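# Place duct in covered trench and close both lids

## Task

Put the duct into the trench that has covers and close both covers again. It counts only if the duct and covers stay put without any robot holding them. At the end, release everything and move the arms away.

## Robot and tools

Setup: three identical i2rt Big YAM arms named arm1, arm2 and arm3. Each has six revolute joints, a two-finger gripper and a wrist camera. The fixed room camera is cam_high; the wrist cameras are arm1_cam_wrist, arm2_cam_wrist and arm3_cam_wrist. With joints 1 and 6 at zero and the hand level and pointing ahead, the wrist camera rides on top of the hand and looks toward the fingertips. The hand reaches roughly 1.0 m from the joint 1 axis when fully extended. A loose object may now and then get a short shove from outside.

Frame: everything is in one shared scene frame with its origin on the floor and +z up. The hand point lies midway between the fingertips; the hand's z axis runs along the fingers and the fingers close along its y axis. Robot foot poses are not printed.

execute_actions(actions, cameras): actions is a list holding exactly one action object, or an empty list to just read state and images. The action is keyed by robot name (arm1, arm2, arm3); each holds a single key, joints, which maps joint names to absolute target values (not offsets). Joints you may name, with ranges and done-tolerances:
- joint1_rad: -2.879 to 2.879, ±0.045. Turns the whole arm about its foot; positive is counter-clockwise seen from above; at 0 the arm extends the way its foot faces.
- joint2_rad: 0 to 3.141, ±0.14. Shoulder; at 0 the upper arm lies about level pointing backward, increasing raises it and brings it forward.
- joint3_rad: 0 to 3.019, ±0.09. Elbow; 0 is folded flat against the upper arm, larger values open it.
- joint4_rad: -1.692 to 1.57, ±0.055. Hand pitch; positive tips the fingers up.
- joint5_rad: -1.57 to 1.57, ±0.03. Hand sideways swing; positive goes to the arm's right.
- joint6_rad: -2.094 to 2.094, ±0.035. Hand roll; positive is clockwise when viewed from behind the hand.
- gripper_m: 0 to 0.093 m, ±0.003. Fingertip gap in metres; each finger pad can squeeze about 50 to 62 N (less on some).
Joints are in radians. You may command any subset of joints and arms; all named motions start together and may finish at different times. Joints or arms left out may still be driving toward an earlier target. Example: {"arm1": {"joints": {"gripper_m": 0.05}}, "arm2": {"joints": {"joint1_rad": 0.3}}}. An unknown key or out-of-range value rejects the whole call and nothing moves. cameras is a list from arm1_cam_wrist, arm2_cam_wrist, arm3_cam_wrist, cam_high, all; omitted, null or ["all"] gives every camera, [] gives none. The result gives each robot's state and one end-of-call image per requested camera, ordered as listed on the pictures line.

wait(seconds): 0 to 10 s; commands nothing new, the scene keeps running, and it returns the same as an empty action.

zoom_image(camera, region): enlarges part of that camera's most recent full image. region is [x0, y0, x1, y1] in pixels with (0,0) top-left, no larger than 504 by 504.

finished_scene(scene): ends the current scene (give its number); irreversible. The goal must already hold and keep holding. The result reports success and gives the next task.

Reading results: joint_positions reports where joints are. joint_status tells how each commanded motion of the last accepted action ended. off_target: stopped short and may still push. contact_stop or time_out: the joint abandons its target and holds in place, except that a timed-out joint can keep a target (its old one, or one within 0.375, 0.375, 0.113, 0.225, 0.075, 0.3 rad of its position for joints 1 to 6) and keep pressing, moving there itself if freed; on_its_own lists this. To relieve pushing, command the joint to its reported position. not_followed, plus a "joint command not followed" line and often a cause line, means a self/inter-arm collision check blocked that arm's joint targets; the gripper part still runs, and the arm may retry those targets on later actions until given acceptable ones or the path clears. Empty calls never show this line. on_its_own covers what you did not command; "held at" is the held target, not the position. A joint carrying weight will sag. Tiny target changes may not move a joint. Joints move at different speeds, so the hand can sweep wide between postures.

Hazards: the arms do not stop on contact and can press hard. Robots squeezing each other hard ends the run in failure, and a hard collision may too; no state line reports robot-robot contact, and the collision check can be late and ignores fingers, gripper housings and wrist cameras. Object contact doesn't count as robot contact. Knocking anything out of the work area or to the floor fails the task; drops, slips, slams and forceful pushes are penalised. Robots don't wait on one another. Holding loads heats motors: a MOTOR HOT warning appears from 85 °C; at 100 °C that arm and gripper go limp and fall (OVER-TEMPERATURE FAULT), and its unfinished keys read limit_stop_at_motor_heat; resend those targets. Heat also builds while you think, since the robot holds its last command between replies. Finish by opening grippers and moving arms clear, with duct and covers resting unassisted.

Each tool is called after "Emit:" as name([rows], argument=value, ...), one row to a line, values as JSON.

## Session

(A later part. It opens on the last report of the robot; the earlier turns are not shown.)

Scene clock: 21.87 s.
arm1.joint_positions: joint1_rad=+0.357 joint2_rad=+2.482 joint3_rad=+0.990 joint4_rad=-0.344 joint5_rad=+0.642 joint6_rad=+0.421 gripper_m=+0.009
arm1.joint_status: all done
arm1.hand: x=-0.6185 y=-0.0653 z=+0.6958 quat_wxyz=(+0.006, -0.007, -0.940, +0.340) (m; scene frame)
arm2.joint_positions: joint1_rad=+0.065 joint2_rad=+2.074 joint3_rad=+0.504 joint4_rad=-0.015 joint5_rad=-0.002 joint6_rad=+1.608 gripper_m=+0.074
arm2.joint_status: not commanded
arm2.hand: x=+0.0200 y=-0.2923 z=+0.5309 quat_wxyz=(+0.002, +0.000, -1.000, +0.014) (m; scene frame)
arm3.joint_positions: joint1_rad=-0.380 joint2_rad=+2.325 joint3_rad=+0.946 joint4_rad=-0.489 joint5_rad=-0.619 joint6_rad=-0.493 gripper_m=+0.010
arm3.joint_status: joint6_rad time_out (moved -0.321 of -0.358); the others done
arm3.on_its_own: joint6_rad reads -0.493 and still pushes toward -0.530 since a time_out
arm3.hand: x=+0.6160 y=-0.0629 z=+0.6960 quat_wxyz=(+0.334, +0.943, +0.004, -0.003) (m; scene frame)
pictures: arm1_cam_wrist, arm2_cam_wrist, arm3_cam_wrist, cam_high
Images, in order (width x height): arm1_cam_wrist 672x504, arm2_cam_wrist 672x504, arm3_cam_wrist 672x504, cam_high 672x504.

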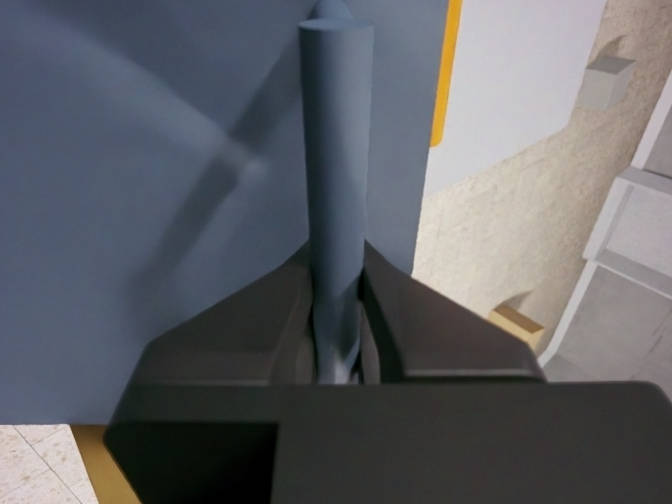

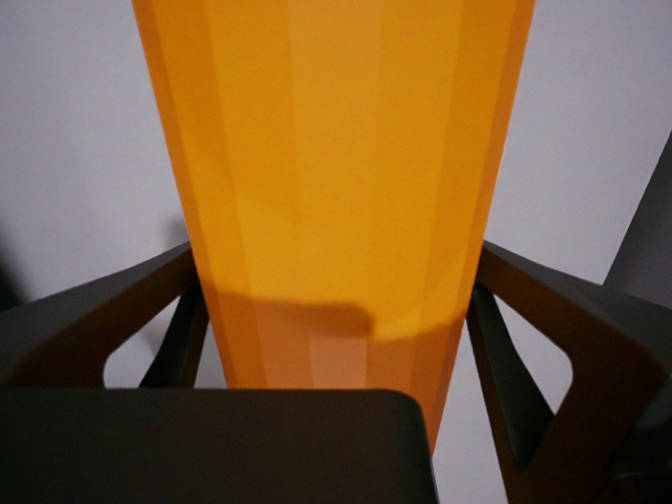

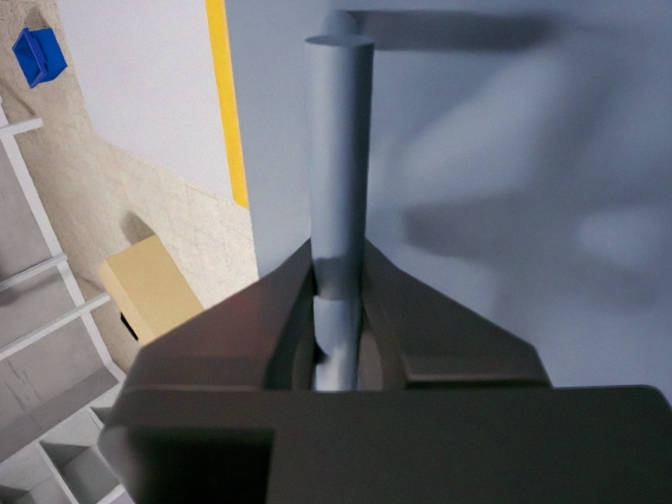

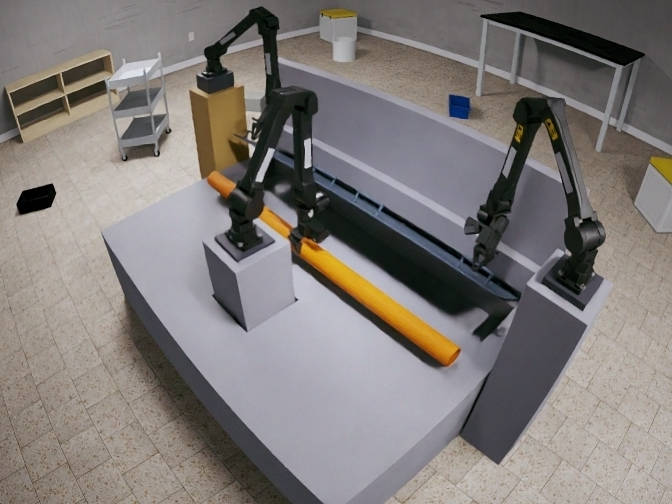

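Emit:
execute_actions([
  {"arm1":{"joints":{"joint1_rad":0.64,"joint2_rad":2.39,"joint3_rad":1.145,"joint4_rad":-0.84,"joint5_rad":0.67,"joint6_rad":0.77}},"arm3":{"joints":{"joint1_rad":-0.648,"joint2_rad":2.265,"joint3_rad":1.135,"joint4_rad":-0.99,"joint5_rad":-0.639,"joint6_rad":-0.825}}},
])

Scene clock: 24.90 s.
arm1.joint_positions: joint1_rad=+0.551 joint2_rad=+2.439 joint3_rad=+1.106 joint4_rad=-0.773 joint5_rad=+0.695 joint6_rad=+0.737 gripper_m=+0.009
arm1.joint_status: joint1_rad time_out (moved +0.194 of +0.283); joint4_rad time_out (moved -0.429 of -0.496); the others done
arm1.on_its_own: joint1_rad reads +0.551 and still pushes toward +0.640 since a time_out; joint4_rad reads -0.773 and still pushes toward -0.840 since a time_out
arm1.hand: x=-0.6206 y=-0.0023 z=+0.7464 quat_wxyz=(+0.012, -0.012, -0.910, +0.415) (m; scene frame)
arm2.joint_positions: joint1_rad=+0.065 joint2_rad=+2.074 joint3_rad=+0.504 joint4_rad=-0.015 joint5_rad=-0.002 joint6_rad=+1.608 gripper_m=+0.074
arm2.joint_status: not commanded
arm2.hand: x=+0.0200 y=-0.2923 z=+0.5309 quat_wxyz=(+0.002, +0.000, -1.000, +0.014) (m; scene frame)
arm3.joint_positions: joint1_rad=-0.558 joint2_rad=+2.309 joint3_rad=+1.095 joint4_rad=-0.911 joint5_rad=-0.665 joint6_rad=-0.782 gripper_m=+0.010
arm3.joint_status: joint1_rad time_out (moved -0.177 of -0.268); joint4_rad time_out (moved -0.422 of -0.501); joint6_rad time_out (moved -0.289 of -0.332); the others done
arm3.on_its_own: joint1_rad reads -0.558 and still pushes toward -0.648 since a time_out; joint4_rad reads -0.911 and still pushes toward -0.990 since a time_out; joint6_rad reads -0.782 and still pushes toward -0.825 since a time_out
arm3.hand: x=+0.6173 y=-0.0015 z=+0.7445 quat_wxyz=(+0.408, +0.913, +0.010, +0.004) (m; scene frame)
pictures: arm1_cam_wrist, arm2_cam_wrist, arm3_cam_wrist, cam_high
Images, in order (width x height): arm1_cam_wrist 672x504, arm2_cam_wrist 672x504, arm3_cam_wrist 672x504, cam_high 672x504.

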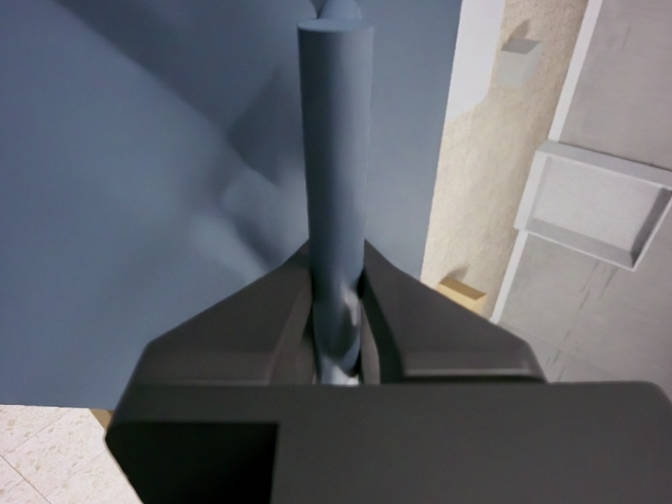

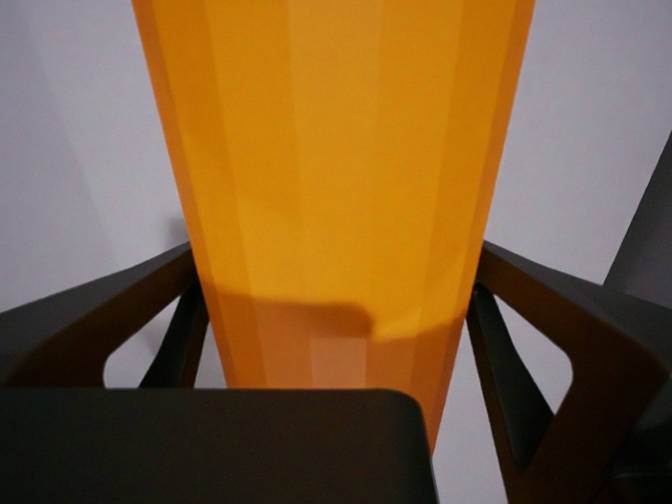

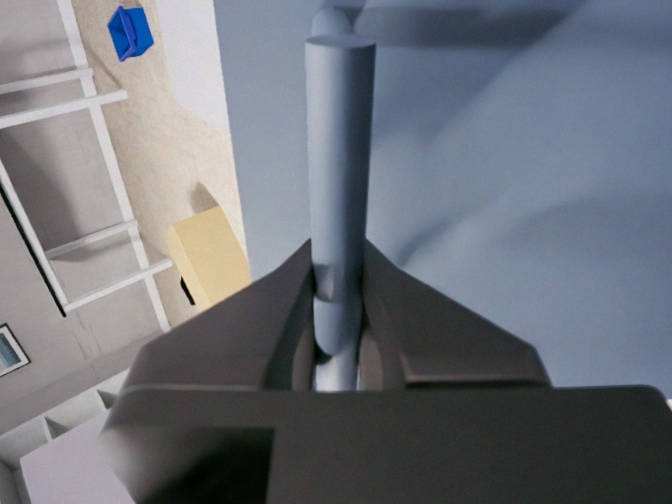

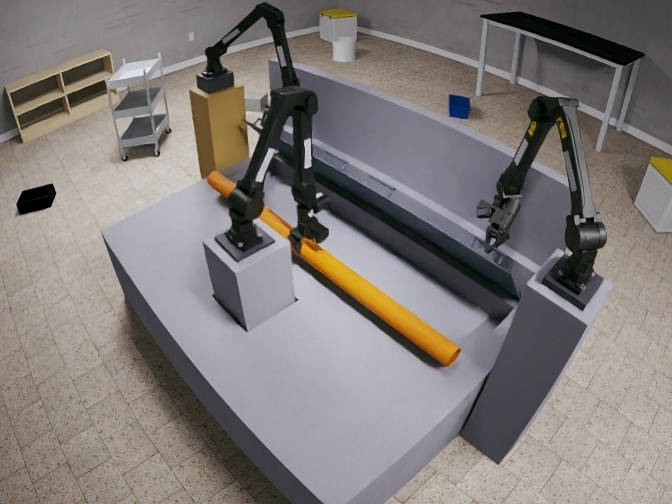

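Emit:
zoom_image(camera="cam_high", region=[360, 160, 580, 360])

Region (360, 160, 580, 360) of cam_high's 672x504 image, scaled by 2.291, with more detail than that image has; it fills the top 458 rows of this view, and the rest is white.

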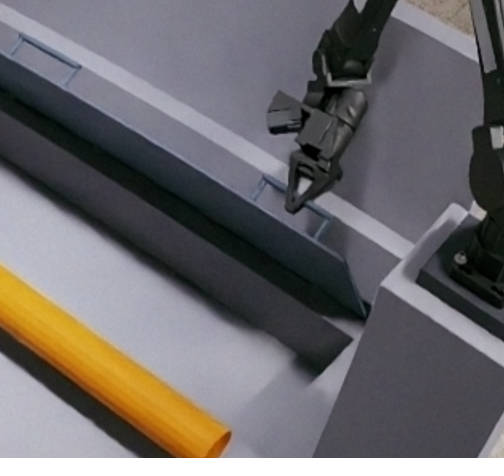

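Emit:
execute_actions([
  {"arm2":{"joints":{"joint1_rad":0.06,"joint2_rad":1.985,"joint3_rad":0.745,"joint4_rad":-0.10}}},
], cameras=["arm2_cam_wrist","cam_high"])

Scene clock: 26.83 s.
arm1.joint_positions: joint1_rad=+0.551 joint2_rad=+2.439 joint3_rad=+1.106 joint4_rad=-0.773 joint5_rad=+0.695 joint6_rad=+0.737 gripper_m=+0.009
arm1.joint_status: not commanded
arm1.on_its_own: joint1_rad reads +0.551 and still pushes toward +0.640 since a time_out; joint4_rad reads -0.773 and still pushes toward -0.840 since a time_out
arm1.hand: x=-0.6206 y=-0.0023 z=+0.7464 quat_wxyz=(+0.012, -0.012, -0.910, +0.415) (m; scene frame)
arm2.joint_positions: joint1_rad=+0.065 joint2_rad=+2.039 joint3_rad=+0.719 joint4_rad=-0.104 joint5_rad=-0.002 joint6_rad=+1.609 gripper_m=+0.074
arm2.joint_status: all done
arm2.hand: x=+0.0156 y=-0.1690 z=+0.5519 quat_wxyz=(+0.005, -0.001, -0.998, -0.066) (m; scene frame)
arm3.joint_positions: joint1_rad=-0.558 joint2_rad=+2.309 joint3_rad=+1.095 joint4_rad=-0.911 joint5_rad=-0.665 joint6_rad=-0.782 gripper_m=+0.010
arm3.joint_status: not commanded
arm3.on_its_own: joint1_rad reads -0.558 and still pushes toward -0.648 since a time_out; joint4_rad reads -0.911 and still pushes toward -0.990 since a time_out; joint6_rad reads -0.782 and still pushes toward -0.825 since a time_out
arm3.hand: x=+0.6173 y=-0.0015 z=+0.7445 quat_wxyz=(+0.408, +0.913, +0.010, +0.004) (m; scene frame)
pictures: arm2_cam_wrist, cam_high
Images, in order (width x height): arm2_cam_wrist 672x504, cam_high 672x504.

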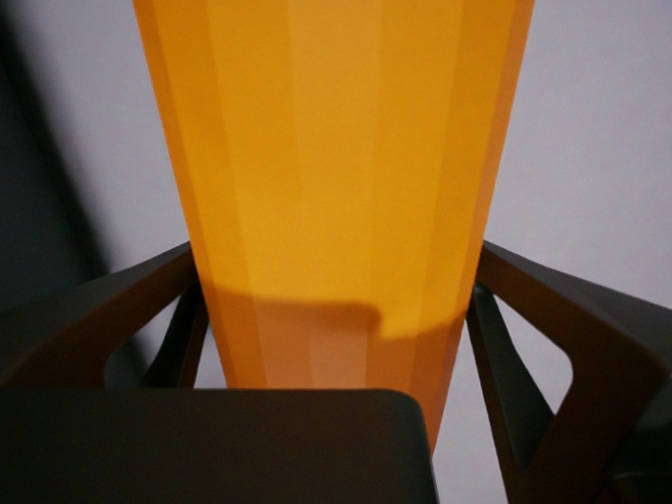

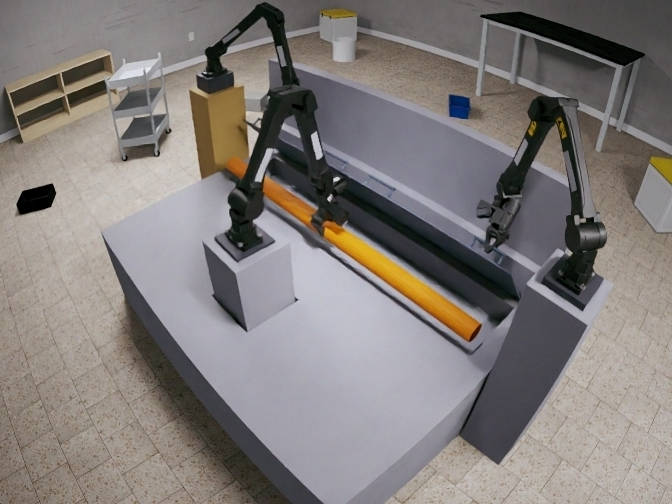

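Emit:
zoom_image(camera="cam_high", region=[400, 230, 560, 390])

Emit:
zoom_image(camera="cam_high", region=[190, 110, 350, 250])

Region (400, 230, 560, 390) of cam_high's 672x504 image, scaled by 3.150, with more detail than that image has.

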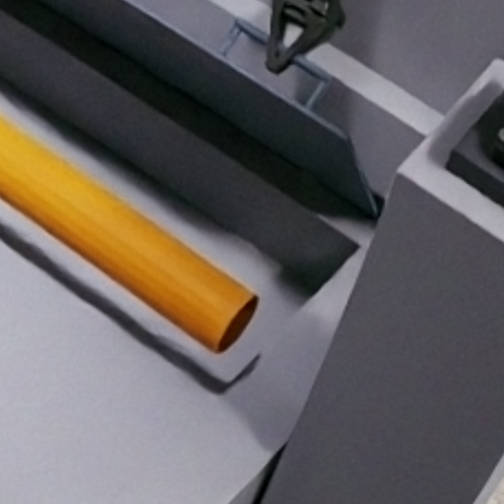

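Region (190, 110, 350, 250) of cam_high's 672x504 image, scaled by 3.150, with more detail than that image has; it fills the top 441 rows of this view, and the rest is white.

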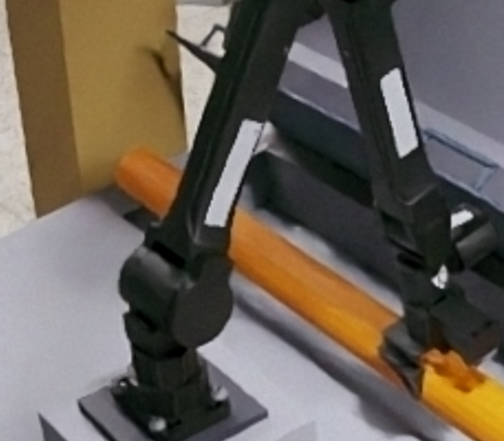

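Emit:
execute_actions([
  {"arm2":{"joints":{"joint2_rad":2.20,"joint3_rad":0.90,"joint4_rad":0.03}}},
], cameras=["arm2_cam_wrist","cam_high"])

Scene clock: 28.87 s.
arm1.joint_positions: joint1_rad=+0.551 joint2_rad=+2.439 joint3_rad=+1.106 joint4_rad=-0.773 joint5_rad=+0.695 joint6_rad=+0.737 gripper_m=+0.009
arm1.joint_status: not commanded
arm1.on_its_own: joint1_rad reads +0.551 and still pushes toward +0.640 since a time_out; joint4_rad reads -0.773 and still pushes toward -0.840 since a time_out
arm1.hand: x=-0.6206 y=-0.0023 z=+0.7464 quat_wxyz=(+0.012, -0.012, -0.910, +0.415) (m; scene frame)
arm2.joint_positions: joint1_rad=+0.065 joint2_rad=+2.261 joint3_rad=+0.881 joint4_rad=+0.010 joint5_rad=-0.002 joint6_rad=+1.609 gripper_m=+0.074
arm2.joint_status: all done
arm2.hand: x=+0.0135 y=-0.1172 z=+0.4900 quat_wxyz=(+0.006, -0.001, -0.996, -0.093) (m; scene frame)
arm3.joint_positions: joint1_rad=-0.558 joint2_rad=+2.309 joint3_rad=+1.095 joint4_rad=-0.911 joint5_rad=-0.665 joint6_rad=-0.782 gripper_m=+0.010
arm3.joint_status: not commanded
arm3.on_its_own: joint1_rad reads -0.558 and still pushes toward -0.648 since a time_out; joint4_rad reads -0.911 and still pushes toward -0.990 since a time_out; joint6_rad reads -0.782 and still pushes toward -0.825 since a time_out
arm3.hand: x=+0.6173 y=-0.0015 z=+0.7445 quat_wxyz=(+0.408, +0.913, +0.010, +0.004) (m; scene frame)
pictures: arm2_cam_wrist, cam_high
Images, in order (width x height): arm2_cam_wrist 672x504, cam_high 672x504.

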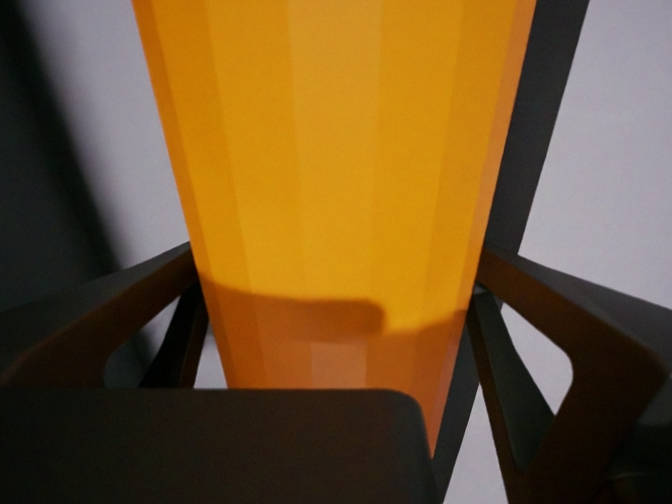

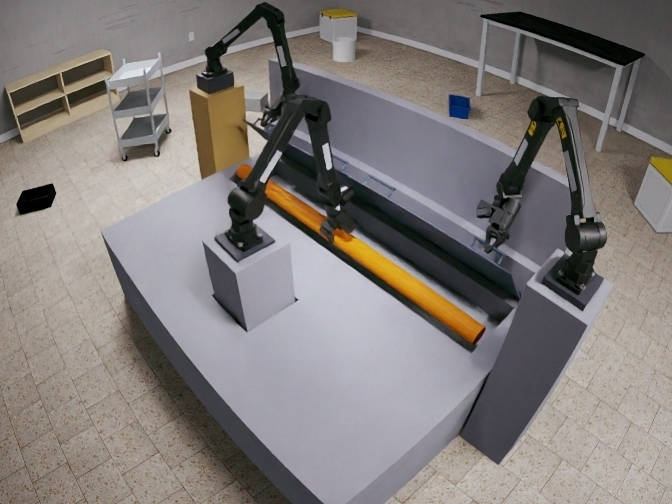

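Emit:
zoom_image(camera="cam_high", region=[430, 270, 530, 370])

Emit:
zoom_image(camera="cam_high", region=[210, 130, 300, 210])

Region (430, 270, 530, 370) of cam_high's 672x504 image, scaled by 5.040, with more detail than that image has.

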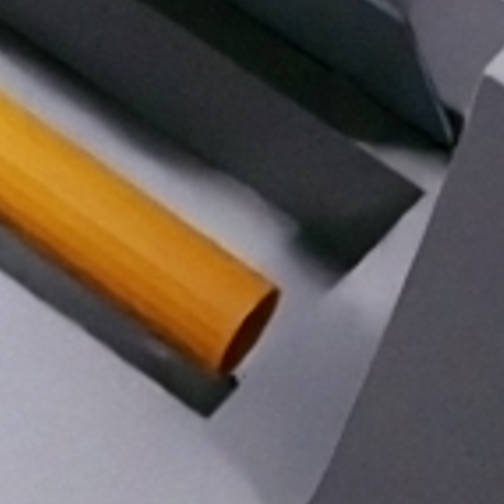

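Region (210, 130, 300, 210) of cam_high's 672x504 image, scaled by 5.600, with more detail than that image has.

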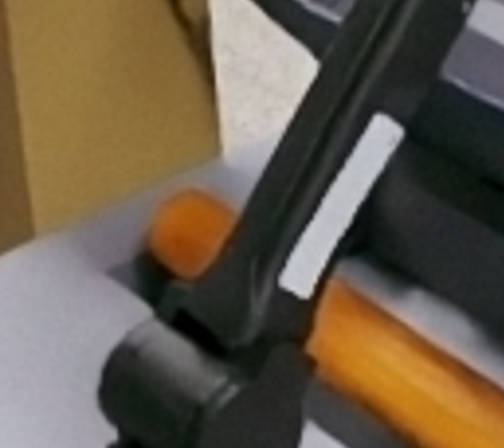

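Emit:
execute_actions([
  {"arm2":{"joints":{"joint1_rad":0.095,"joint2_rad":2.385,"joint3_rad":1.044,"joint4_rad":0.075,"joint6_rad":1.64}}},
], cameras=["arm2_cam_wrist","cam_high"])

Scene clock: 30.27 s.
arm1.joint_positions: joint1_rad=+0.551 joint2_rad=+2.439 joint3_rad=+1.106 joint4_rad=-0.773 joint5_rad=+0.695 joint6_rad=+0.737 gripper_m=+0.009
arm1.joint_status: not commanded
arm1.on_its_own: joint1_rad reads +0.551 and still pushes toward +0.640 since a time_out; joint4_rad reads -0.773 and still pushes toward -0.840 since a time_out
arm1.hand: x=-0.6206 y=-0.0023 z=+0.7464 quat_wxyz=(+0.012, -0.012, -0.910, +0.415) (m; scene frame)
arm2.joint_positions: joint1_rad=+0.090 joint2_rad=+2.453 joint3_rad=+1.023 joint4_rad=+0.052 joint5_rad=-0.002 joint6_rad=+1.634 gripper_m=+0.074
arm2.joint_status: all done
arm2.hand: x=+0.0010 y=-0.0971 z=+0.4257 quat_wxyz=(+0.009, -0.001, -0.996, -0.089) (m; scene frame)
arm3.joint_positions: joint1_rad=-0.558 joint2_rad=+2.309 joint3_rad=+1.095 joint4_rad=-0.911 joint5_rad=-0.665 joint6_rad=-0.782 gripper_m=+0.010
arm3.joint_status: not commanded
arm3.on_its_own: joint1_rad reads -0.558 and still pushes toward -0.648 since a time_out; joint4_rad reads -0.911 and still pushes toward -0.990 since a time_out; joint6_rad reads -0.782 and still pushes toward -0.825 since a time_out
arm3.hand: x=+0.6173 y=-0.0015 z=+0.7445 quat_wxyz=(+0.408, +0.913, +0.010, +0.004) (m; scene frame)
pictures: arm2_cam_wrist, cam_high
Images, in order (width x height): arm2_cam_wrist 672x504, cam_high 672x504.

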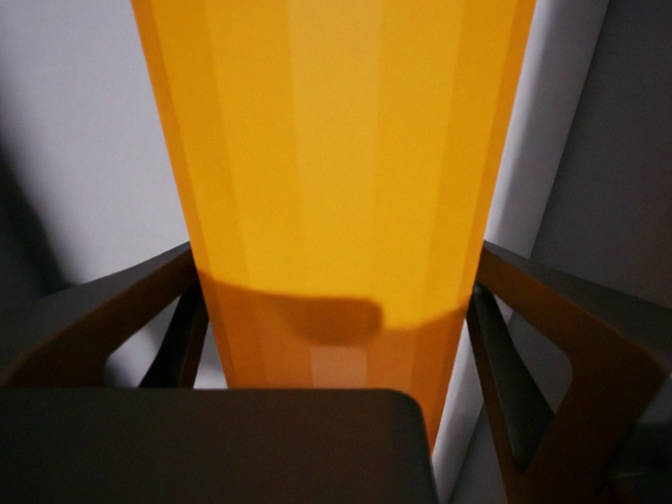

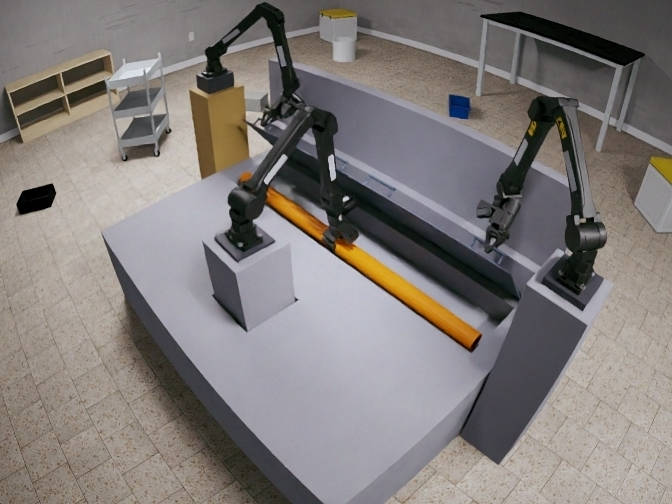

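Emit:
execute_actions([
  {"arm2":{"joints":{"joint2_rad":2.50,"joint3_rad":1.167,"joint4_rad":0.07}}},
], cameras=["arm2_cam_wrist","cam_high"])

Scene clock: 35.67 s.
arm1.joint_positions: joint1_rad=+0.551 joint2_rad=+2.439 joint3_rad=+1.106 joint4_rad=-0.773 joint5_rad=+0.695 joint6_rad=+0.737 gripper_m=+0.009
arm1.joint_status: not commanded
arm1.on_its_own: joint1_rad reads +0.551 and still pushes toward +0.640 since a time_out; joint4_rad reads -0.773 and still pushes toward -0.840 since a time_out
arm1.hand: x=-0.6206 y=-0.0023 z=+0.7464 quat_wxyz=(+0.012, -0.012, -0.910, +0.415) (m; scene frame)
arm2.joint_positions: joint1_rad=+0.090 joint2_rad=+2.565 joint3_rad=+1.148 joint4_rad=+0.052 joint5_rad=+0.003 joint6_rad=+1.634 gripper_m=+0.074
arm2.joint_status: all done
arm2.hand: x=+0.0001 y=-0.0708 z=+0.3878 quat_wxyz=(+0.007, -0.001, -0.995, -0.095) (m; scene frame)
arm3.joint_positions: joint1_rad=-0.558 joint2_rad=+2.309 joint3_rad=+1.095 joint4_rad=-0.911 joint5_rad=-0.665 joint6_rad=-0.782 gripper_m=+0.010
arm3.joint_status: not commanded
arm3.on_its_own: joint1_rad reads -0.558 and still pushes toward -0.648 since a time_out; joint4_rad reads -0.911 and still pushes toward -0.990 since a time_out; joint6_rad reads -0.782 and still pushes toward -0.825 since a time_out
arm3.hand: x=+0.6173 y=-0.0015 z=+0.7445 quat_wxyz=(+0.408, +0.913, +0.010, +0.004) (m; scene frame)
pictures: arm2_cam_wrist, cam_high
Images, in order (width x height): arm2_cam_wrist 672x504, cam_high 672x504.

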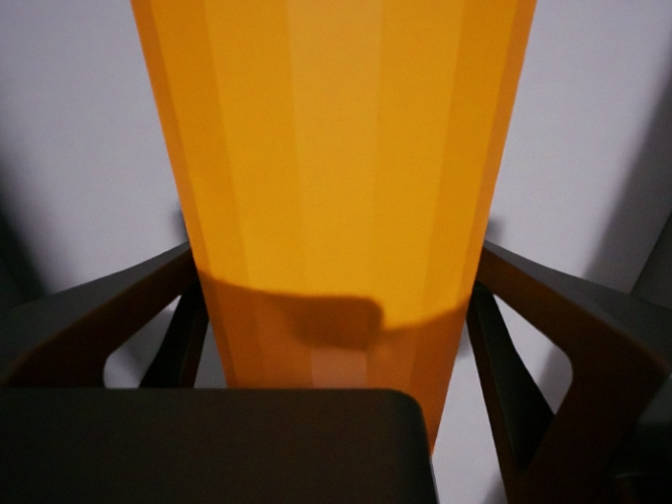

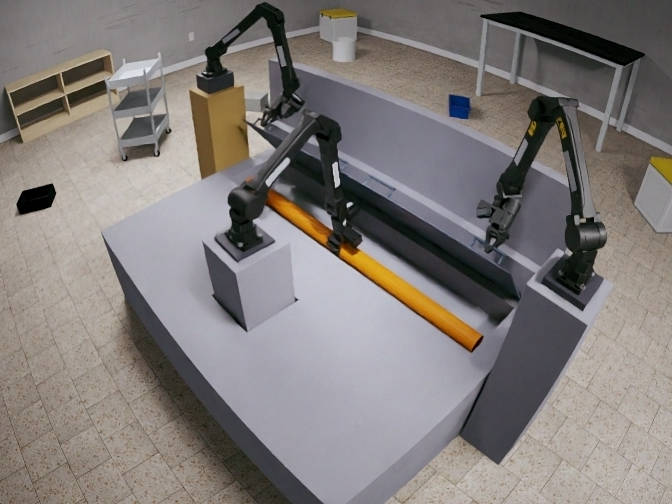

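Emit:
execute_actions([
  {"arm2":{"joints":{"joint2_rad":2.55,"joint3_rad":1.19,"joint4_rad":0.085}}},
], cameras=["arm2_cam_wrist","cam_high"])

Scene clock: 36.37 s.
arm1.joint_positions: joint1_rad=+0.551 joint2_rad=+2.439 joint3_rad=+1.106 joint4_rad=-0.773 joint5_rad=+0.695 joint6_rad=+0.737 gripper_m=+0.009
arm1.joint_status: not commanded
arm1.on_its_own: joint1_rad reads +0.551 and still pushes toward +0.640 since a time_out; joint4_rad reads -0.773 and still pushes toward -0.840 since a time_out
arm1.hand: x=-0.6206 y=-0.0023 z=+0.7464 quat_wxyz=(+0.012, -0.012, -0.910, +0.415) (m; scene frame)
arm2.joint_positions: joint1_rad=+0.090 joint2_rad=+2.587 joint3_rad=+1.164 joint4_rad=+0.055 joint5_rad=+0.003 joint6_rad=+1.634 gripper_m=+0.074
arm2.joint_status: all done
arm2.hand: x=+0.0000 y=-0.0708 z=+0.3796 quat_wxyz=(+0.007, -0.001, -0.996, -0.094) (m; scene frame)
arm3.joint_positions: joint1_rad=-0.558 joint2_rad=+2.309 joint3_rad=+1.095 joint4_rad=-0.911 joint5_rad=-0.665 joint6_rad=-0.782 gripper_m=+0.010
arm3.joint_status: not commanded
arm3.on_its_own: joint1_rad reads -0.558 and still pushes toward -0.648 since a time_out; joint4_rad reads -0.911 and still pushes toward -0.990 since a time_out; joint6_rad reads -0.782 and still pushes toward -0.825 since a time_out
arm3.hand: x=+0.6173 y=-0.0015 z=+0.7445 quat_wxyz=(+0.408, +0.913, +0.010, +0.004) (m; scene frame)
pictures: arm2_cam_wrist, cam_high
Images, in order (width x height): arm2_cam_wrist 672x504, cam_high 672x504.

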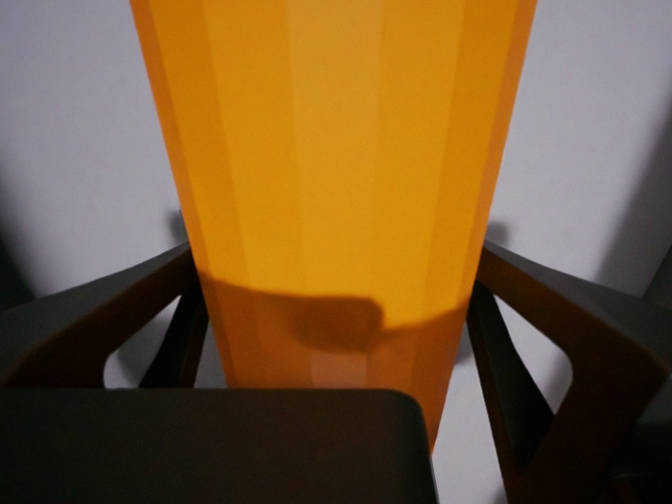

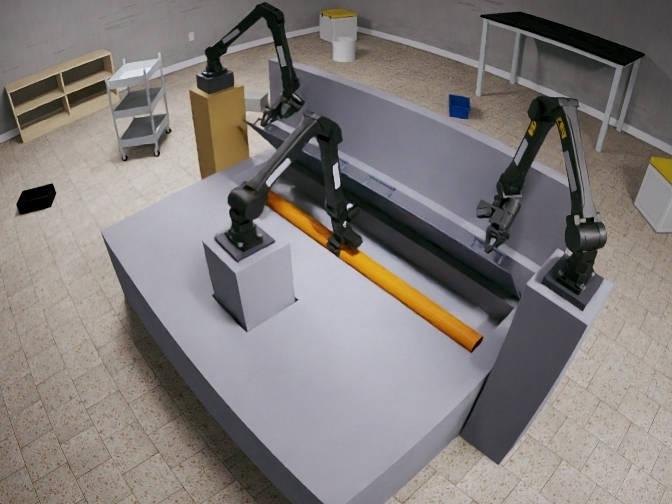

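Emit:
execute_actions([
  {"arm2":{"joints":{"joint2_rad":2.585,"joint3_rad":1.164,"joint4_rad":0.06,"gripper_m":0.093}}},
], cameras=["arm2_cam_wrist"])

Scene clock: 37.13 s.
arm1.joint_positions: joint1_rad=+0.551 joint2_rad=+2.439 joint3_rad=+1.106 joint4_rad=-0.773 joint5_rad=+0.695 joint6_rad=+0.737 gripper_m=+0.009
arm1.joint_status: not commanded
arm1.on_its_own: joint1_rad reads +0.551 and still pushes toward +0.640 since a time_out; joint4_rad reads -0.773 and still pushes toward -0.840 since a time_out
arm1.hand: x=-0.6206 y=-0.0023 z=+0.7464 quat_wxyz=(+0.012, -0.012, -0.910, +0.415) (m; scene frame)
arm2.joint_positions: joint1_rad=+0.090 joint2_rad=+2.587 joint3_rad=+1.163 joint4_rad=+0.055 joint5_rad=+0.002 joint6_rad=+1.634 gripper_m=+0.093
arm2.joint_status: all done
arm2.hand: x=+0.0000 y=-0.0715 z=+0.3793 quat_wxyz=(+0.007, -0.001, -0.996, -0.093) (m; scene frame)
arm3.joint_positions: joint1_rad=-0.558 joint2_rad=+2.309 joint3_rad=+1.095 joint4_rad=-0.911 joint5_rad=-0.665 joint6_rad=-0.782 gripper_m=+0.010
arm3.joint_status: not commanded
arm3.on_its_own: joint1_rad reads -0.558 and still pushes toward -0.648 since a time_out; joint4_rad reads -0.911 and still pushes toward -0.990 since a time_out; joint6_rad reads -0.782 and still pushes toward -0.825 since a time_out
arm3.hand: x=+0.6173 y=-0.0015 z=+0.7445 quat_wxyz=(+0.408, +0.913, +0.010, +0.004) (m; scene frame)
pictures: arm2_cam_wrist
Images, in order (width x height): arm2_cam_wrist 672x504.

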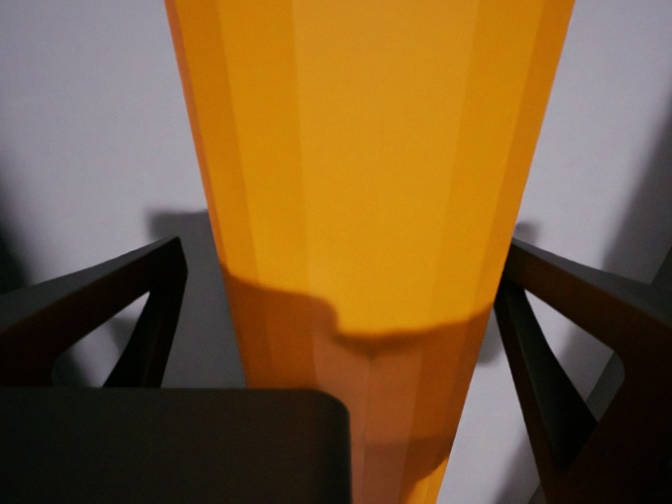

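Emit:
execute_actions([
  {"arm2":{"joints":{"joint2_rad":2.32,"joint3_rad":0.965,"joint4_rad":-0.02}}},
], cameras=[])

Emit:
execute_actions([
  {"arm2":{"joints":{"joint2_rad":1.75,"joint3_rad":0.45,"joint4_rad":-0.35}}},
], cameras=["arm2_cam_wrist","cam_high"])

Scene clock: 38.47 s.
arm1.joint_positions: joint1_rad=+0.551 joint2_rad=+2.439 joint3_rad=+1.106 joint4_rad=-0.773 joint5_rad=+0.695 joint6_rad=+0.737 gripper_m=+0.009
arm1.joint_status: not commanded
arm1.on_its_own: joint1_rad reads +0.551 and still pushes toward +0.640 since a time_out; joint4_rad reads -0.773 and still pushes toward -0.840 since a time_out
arm1.hand: x=-0.6206 y=-0.0023 z=+0.7464 quat_wxyz=(+0.012, -0.012, -0.910, +0.415) (m; scene frame)
arm2.joint_positions: joint1_rad=+0.090 joint2_rad=+2.308 joint3_rad=+0.964 joint4_rad=-0.010 joint5_rad=+0.002 joint6_rad=+1.634 gripper_m=+0.093
arm2.joint_status: all done
arm2.hand: x=+0.0015 y=-0.0891 z=+0.4793 quat_wxyz=(+0.007, -0.001, -0.995, -0.101) (m; scene frame)
arm3.joint_positions: joint1_rad=-0.558 joint2_rad=+2.309 joint3_rad=+1.095 joint4_rad=-0.911 joint5_rad=-0.665 joint6_rad=-0.782 gripper_m=+0.010
arm3.joint_status: not commanded
arm3.on_its_own: joint1_rad reads -0.558 and still pushes toward -0.648 since a time_out; joint4_rad reads -0.911 and still pushes toward -0.990 since a time_out; joint6_rad reads -0.782 and still pushes toward -0.825 since a time_out
arm3.hand: x=+0.6173 y=-0.0015 z=+0.7445 quat_wxyz=(+0.408, +0.913, +0.010, +0.004) (m; scene frame)
pictures: none
No camera images: the call's "cameras" was empty. Leave "cameras" out to get every camera's image.

Scene clock: 39.67 s.
arm1.joint_positions: joint1_rad=+0.551 joint2_rad=+2.439 joint3_rad=+1.106 joint4_rad=-0.773 joint5_rad=+0.695 joint6_rad=+0.737 gripper_m=+0.009
arm1.joint_status: not commanded
arm1.on_its_own: joint1_rad reads +0.551 and still pushes toward +0.640 since a time_out; joint4_rad reads -0.773 and still pushes toward -0.840 since a time_out
arm1.hand: x=-0.6206 y=-0.0023 z=+0.7464 quat_wxyz=(+0.012, -0.012, -0.910, +0.415) (m; scene frame)
arm2.joint_positions: joint1_rad=+0.090 joint2_rad=+1.756 joint3_rad=+0.448 joint4_rad=-0.340 joint5_rad=+0.002 joint6_rad=+1.634 gripper_m=+0.093
arm2.joint_status: all done
arm2.hand: x=+0.0158 y=-0.3133 z=+0.6059 quat_wxyz=(-0.002, -0.001, -0.999, +0.045) (m; scene frame)
arm3.joint_positions: joint1_rad=-0.558 joint2_rad=+2.309 joint3_rad=+1.095 joint4_rad=-0.911 joint5_rad=-0.665 joint6_rad=-0.782 gripper_m=+0.010
arm3.joint_status: not commanded
arm3.on_its_own: joint1_rad reads -0.558 and still pushes toward -0.648 since a time_out; joint4_rad reads -0.911 and still pushes toward -0.990 since a time_out; joint6_rad reads -0.782 and still pushes toward -0.825 since a time_out
arm3.hand: x=+0.6173 y=-0.0015 z=+0.7445 quat_wxyz=(+0.408, +0.913, +0.010, +0.004) (m; scene frame)
pictures: arm2_cam_wrist, cam_high
Images, in order (width x height): arm2_cam_wrist 672x504, cam_high 672x504.

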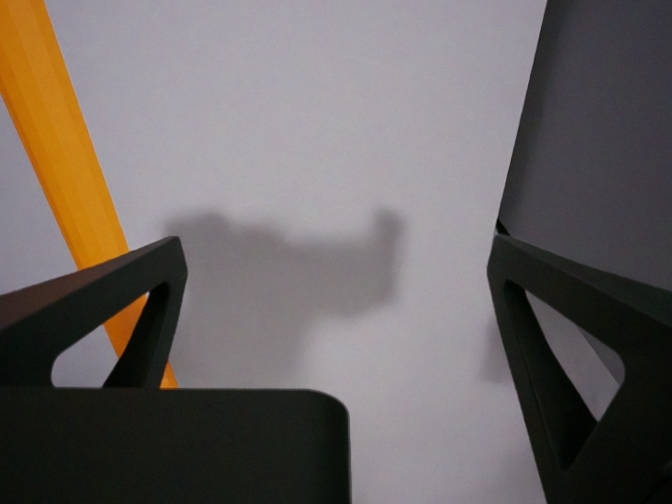

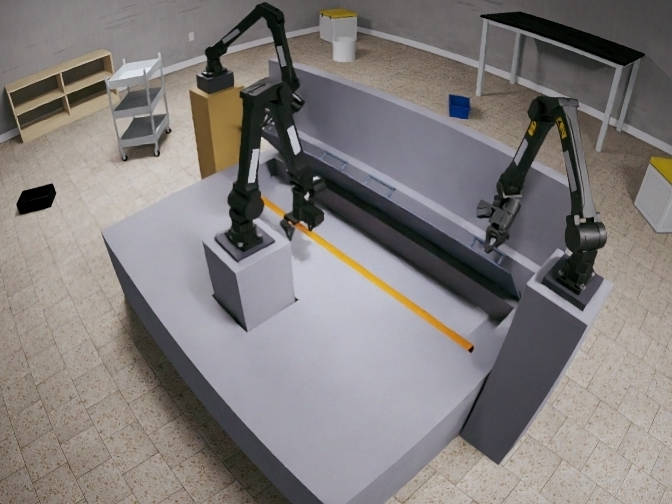

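Emit:
execute_actions([
  {"arm1":{"joints":{"joint1_rad":0.375,"joint2_rad":2.43,"joint3_rad":0.98,"joint4_rad":-0.36,"joint5_rad":0.64,"joint6_rad":0.42}},"arm2":{"joints":{"joint2_rad":1.2,"joint3_rad":0.45,"joint4_rad":-0.7}},"arm3":{"joints":{"joint1_rad":-0.398,"joint2_rad":2.275,"joint3_rad":0.936,"joint4_rad":-0.505,"joint5_rad":-0.62,"joint6_rad":-0.495}}},
], cameras=[])

Emit:
execute_actions([
  {"arm1":{"joints":{"joint1_rad":0.125,"joint2_rad":2.545,"joint3_rad":0.955,"joint4_rad":0.005,"joint5_rad":0.42,"joint6_rad":0.093}},"arm3":{"joints":{"joint1_rad":-0.155,"joint2_rad":2.385,"joint3_rad":0.867,"joint4_rad":-0.10,"joint5_rad":-0.412,"joint6_rad":-0.172}}},
], cameras=[])

Emit:
execute_actions([
  {"arm1":{"joints":{"joint1_rad":-0.088,"joint2_rad":2.765,"joint3_rad":1.105,"joint4_rad":0.13,"joint5_rad":0.19,"joint6_rad":-0.13}},"arm3":{"joints":{"joint1_rad":0.062,"joint2_rad":2.615,"joint3_rad":0.978,"joint4_rad":0.086,"joint5_rad":-0.19,"joint6_rad":0.055}}},
], cameras=["cam_high"])

Scene clock: 41.10 s.
arm1.joint_positions: joint1_rad=+0.354 joint2_rad=+2.473 joint3_rad=+0.989 joint4_rad=-0.354 joint5_rad=+0.621 joint6_rad=+0.423 gripper_m=+0.009
arm1.joint_status: all done
arm1.hand: x=-0.6191 y=-0.0636 z=+0.6970 quat_wxyz=(+0.012, -0.010, -0.943, +0.332) (m; scene frame)
arm2.joint_positions: joint1_rad=+0.090 joint2_rad=+1.200 joint3_rad=+0.448 joint4_rad=-0.686 joint5_rad=+0.002 joint6_rad=+1.634 gripper_m=+0.093
arm2.joint_status: all done
arm2.hand: x=+0.0149 y=-0.2907 z=+0.7329 quat_wxyz=(+0.005, -0.001, -0.998, -0.059) (m; scene frame)
arm3.joint_positions: joint1_rad=-0.379 joint2_rad=+2.315 joint3_rad=+0.945 joint4_rad=-0.496 joint5_rad=-0.599 joint6_rad=-0.492 gripper_m=+0.010
arm3.joint_status: all done
arm3.hand: x=+0.6160 y=-0.0604 z=+0.6979 quat_wxyz=(+0.325, +0.946, +0.007, +0.000) (m; scene frame)
pictures: none
No camera images: the call's "cameras" was empty. Leave "cameras" out to get every camera's image.

Scene clock: 42.20 s.
arm1.joint_positions: joint1_rad=+0.110 joint2_rad=+2.594 joint3_rad=+0.976 joint4_rad=-0.003 joint5_rad=+0.402 joint6_rad=+0.094 gripper_m=+0.009
arm1.joint_status: all done
arm1.hand: x=-0.6168 y=-0.1158 z=+0.6284 quat_wxyz=(+0.010, -0.007, -0.979, +0.204) (m; scene frame)
arm2.joint_positions: joint1_rad=+0.090 joint2_rad=+1.200 joint3_rad=+0.448 joint4_rad=-0.686 joint5_rad=+0.002 joint6_rad=+1.634 gripper_m=+0.093
arm2.joint_status: not commanded
arm2.hand: x=+0.0149 y=-0.2907 z=+0.7329 quat_wxyz=(+0.005, -0.001, -0.998, -0.059) (m; scene frame)
arm3.joint_positions: joint1_rad=-0.139 joint2_rad=+2.430 joint3_rad=+0.889 joint4_rad=-0.102 joint5_rad=-0.397 joint6_rad=-0.172 gripper_m=+0.010
arm3.joint_status: all done
arm3.hand: x=+0.6152 y=-0.1145 z=+0.6283 quat_wxyz=(+0.201, +0.980, +0.005, +0.001) (m; scene frame)
pictures: none
No camera images: the call's "cameras" was empty. Leave "cameras" out to get every camera's image.

Scene clock: 43.27 s.
arm1.joint_positions: joint1_rad=-0.102 joint2_rad=+2.824 joint3_rad=+1.138 joint4_rad=+0.139 joint5_rad=+0.180 joint6_rad=-0.138 gripper_m=+0.009
arm1.joint_status: all done
arm1.hand: x=-0.6153 y=-0.1558 z=+0.5342 quat_wxyz=(+0.003, -0.003, -0.996, +0.094) (m; scene frame)
arm2.joint_positions: joint1_rad=+0.090 joint2_rad=+1.200 joint3_rad=+0.448 joint4_rad=-0.686 joint5_rad=+0.002 joint6_rad=+1.634 gripper_m=+0.093
arm2.joint_status: not commanded
arm2.hand: x=+0.0149 y=-0.2907 z=+0.7329 quat_wxyz=(+0.005, -0.001, -0.998, -0.059) (m; scene frame)
arm3.joint_positions: joint1_rad=+0.074 joint2_rad=+2.667 joint3_rad=+1.005 joint4_rad=+0.094 joint5_rad=-0.182 joint6_rad=+0.059 gripper_m=+0.010
arm3.joint_status: all done
arm3.hand: x=+0.6156 y=-0.1545 z=+0.5355 quat_wxyz=(+0.092, +0.996, +0.003, +0.002) (m; scene frame)
pictures: cam_high
Images, in order (width x height): cam_high 672x504.

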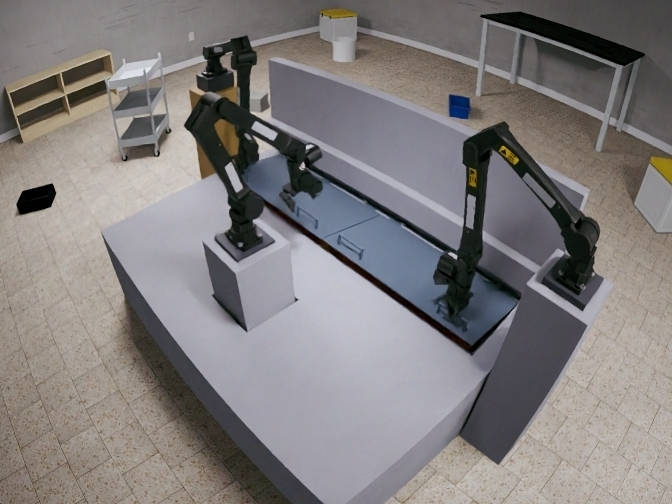

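Emit:
execute_actions([
  {"arm1":{"joints":{"joint1_rad":-0.185,"joint2_rad":2.875,"joint3_rad":1.24,"joint4_rad":0.08,"joint5_rad":0.015,"joint6_rad":-0.235}},"arm3":{"joints":{"joint1_rad":0.163,"joint2_rad":2.738,"joint3_rad":1.092,"joint4_rad":0.08,"joint5_rad":-0.02,"joint6_rad":0.165}}},
], cameras=[])

Emit:
execute_actions([
  {"arm1":{"joints":{"joint1_rad":-0.2,"joint2_rad":2.93,"joint3_rad":1.28,"joint5_rad":0.0,"joint6_rad":-0.243}},"arm3":{"joints":{"joint1_rad":0.177,"joint2_rad":2.79,"joint3_rad":1.128,"joint5_rad":-0.005,"joint6_rad":0.172}}},
], cameras=["cam_high"])

Scene clock: 44.33 s.
arm1.joint_positions: joint1_rad=-0.193 joint2_rad=+2.931 joint3_rad=+1.263 joint4_rad=+0.099 joint5_rad=+0.021 joint6_rad=-0.233 gripper_m=+0.009
arm1.joint_status: all done
arm1.hand: x=-0.6140 y=-0.1631 z=+0.4895 quat_wxyz=(+0.004, +0.000, -1.000, +0.014) (m; scene frame)
arm2.joint_positions: joint1_rad=+0.090 joint2_rad=+1.200 joint3_rad=+0.448 joint4_rad=-0.686 joint5_rad=+0.002 joint6_rad=+1.634 gripper_m=+0.093
arm2.joint_status: not commanded
arm2.hand: x=+0.0149 y=-0.2907 z=+0.7329 quat_wxyz=(+0.005, -0.001, -0.998, -0.059) (m; scene frame)
arm3.joint_positions: joint1_rad=+0.171 joint2_rad=+2.788 joint3_rad=+1.114 joint4_rad=+0.092 joint5_rad=-0.026 joint6_rad=+0.160 gripper_m=+0.010
arm3.joint_status: all done
arm3.hand: x=+0.6154 y=-0.1628 z=+0.4878 quat_wxyz=(+0.013, +1.000, +0.001, +0.006) (m; scene frame)
pictures: none
No camera images: the call's "cameras" was empty. Leave "cameras" out to get every camera's image.

Scene clock: 44.90 s.
arm1.joint_positions: joint1_rad=-0.202 joint2_rad=+2.947 joint3_rad=+1.280 joint4_rad=+0.092 joint5_rad=+0.006 joint6_rad=-0.242 gripper_m=+0.009
arm1.joint_status: all done
arm1.hand: x=-0.6146 y=-0.1636 z=+0.4836 quat_wxyz=(+0.005, +0.000, -1.000, +0.006) (m; scene frame)
arm2.joint_positions: joint1_rad=+0.090 joint2_rad=+1.200 joint3_rad=+0.448 joint4_rad=-0.686 joint5_rad=+0.002 joint6_rad=+1.634 gripper_m=+0.093
arm2.joint_status: not commanded
arm2.hand: x=+0.0149 y=-0.2907 z=+0.7329 quat_wxyz=(+0.005, -0.001, -0.998, -0.059) (m; scene frame)
arm3.joint_positions: joint1_rad=+0.179 joint2_rad=+2.802 joint3_rad=+1.126 joint4_rad=+0.091 joint5_rad=-0.012 joint6_rad=+0.168 gripper_m=+0.010
arm3.joint_status: all done
arm3.hand: x=+0.6156 y=-0.1632 z=+0.4828 quat_wxyz=(+0.006, +1.000, +0.001, +0.006) (m; scene frame)
pictures: cam_high
Images, in order (width x height): cam_high 672x504.

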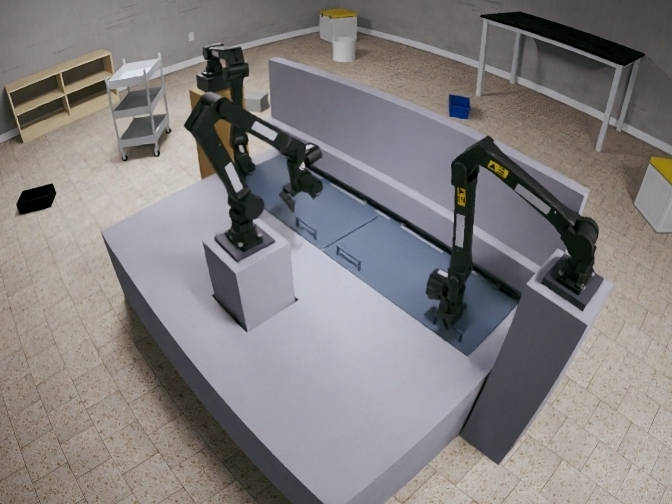

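Both covers are shut. Releasing the handles and moving clear.

Emit:
execute_actions([
  {"arm1":{"joints":{"gripper_m":0.05}},"arm3":{"joints":{"gripper_m":0.05}}},
], cameras=[])

Emit:
execute_actions([
  {"arm1":{"joints":{"joint2_rad":2.19,"joint3_rad":0.69,"joint4_rad":-0.07}},"arm2":{"joints":{"joint2_rad":0.8,"joint3_rad":0.5,"joint4_rad":-0.9}},"arm3":{"joints":{"joint2_rad":1.98,"joint3_rad":0.62,"joint4_rad":-0.22}}},
], cameras=["cam_high"])

Scene clock: 45.57 s.
arm1.joint_positions: joint1_rad=-0.202 joint2_rad=+2.946 joint3_rad=+1.280 joint4_rad=+0.090 joint5_rad=+0.002 joint6_rad=-0.242 gripper_m=+0.050
arm1.joint_status: all done
arm1.hand: x=-0.6148 y=-0.1628 z=+0.4837 quat_wxyz=(+0.005, +0.000, -1.000, +0.004) (m; scene frame)
arm2.joint_positions: joint1_rad=+0.090 joint2_rad=+1.200 joint3_rad=+0.448 joint4_rad=-0.686 joint5_rad=+0.002 joint6_rad=+1.634 gripper_m=+0.093
arm2.joint_status: not commanded
arm2.hand: x=+0.0149 y=-0.2907 z=+0.7329 quat_wxyz=(+0.005, -0.001, -0.998, -0.059) (m; scene frame)
arm3.joint_positions: joint1_rad=+0.179 joint2_rad=+2.802 joint3_rad=+1.126 joint4_rad=+0.090 joint5_rad=-0.009 joint6_rad=+0.168 gripper_m=+0.050
arm3.joint_status: all done
arm3.hand: x=+0.6159 y=-0.1626 z=+0.4828 quat_wxyz=(+0.005, +1.000, +0.001, +0.006) (m; scene frame)
pictures: none
No camera images: the call's "cameras" was empty. Leave "cameras" out to get every camera's image.

Scene clock: 46.97 s.
arm1.joint_positions: joint1_rad=-0.202 joint2_rad=+2.195 joint3_rad=+0.695 joint4_rad=-0.063 joint5_rad=+0.002 joint6_rad=-0.242 gripper_m=+0.050
arm1.joint_status: all done
arm1.hand: x=-0.6539 y=-0.1510 z=+0.7438 quat_wxyz=(-0.001, +0.000, -1.000, +0.005) (m; scene frame)
arm2.joint_positions: joint1_rad=+0.090 joint2_rad=+0.797 joint3_rad=+0.457 joint4_rad=-0.886 joint5_rad=+0.002 joint6_rad=+1.634 gripper_m=+0.093
arm2.joint_status: all done
arm2.hand: x=+0.0158 y=-0.3001 z=+0.8196 quat_wxyz=(+0.011, -0.001, -0.986, -0.164) (m; scene frame)
arm3.joint_positions: joint1_rad=+0.179 joint2_rad=+1.983 joint3_rad=+0.629 joint4_rad=-0.213 joint5_rad=-0.009 joint6_rad=+0.168 gripper_m=+0.050
arm3.joint_status: all done
arm3.hand: x=+0.6553 y=-0.1554 z=+0.7471 quat_wxyz=(+0.006, +1.000, +0.001, -0.003) (m; scene frame)
pictures: cam_high
Images, in order (width x height): cam_high 672x504.

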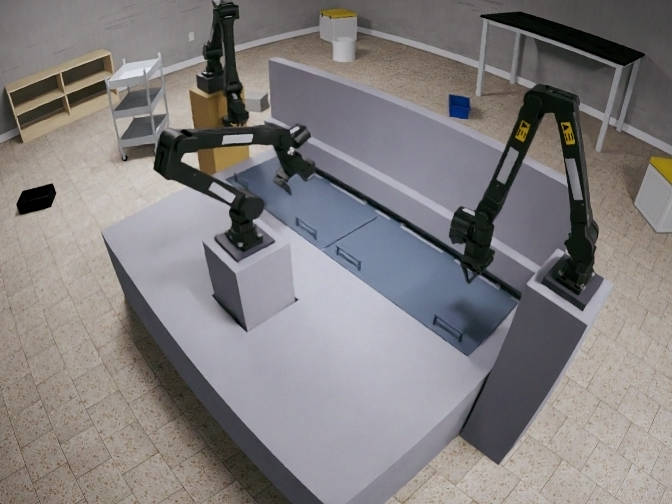

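Emit:
finished_scene(scene=1)

The scene is finished: the task was done.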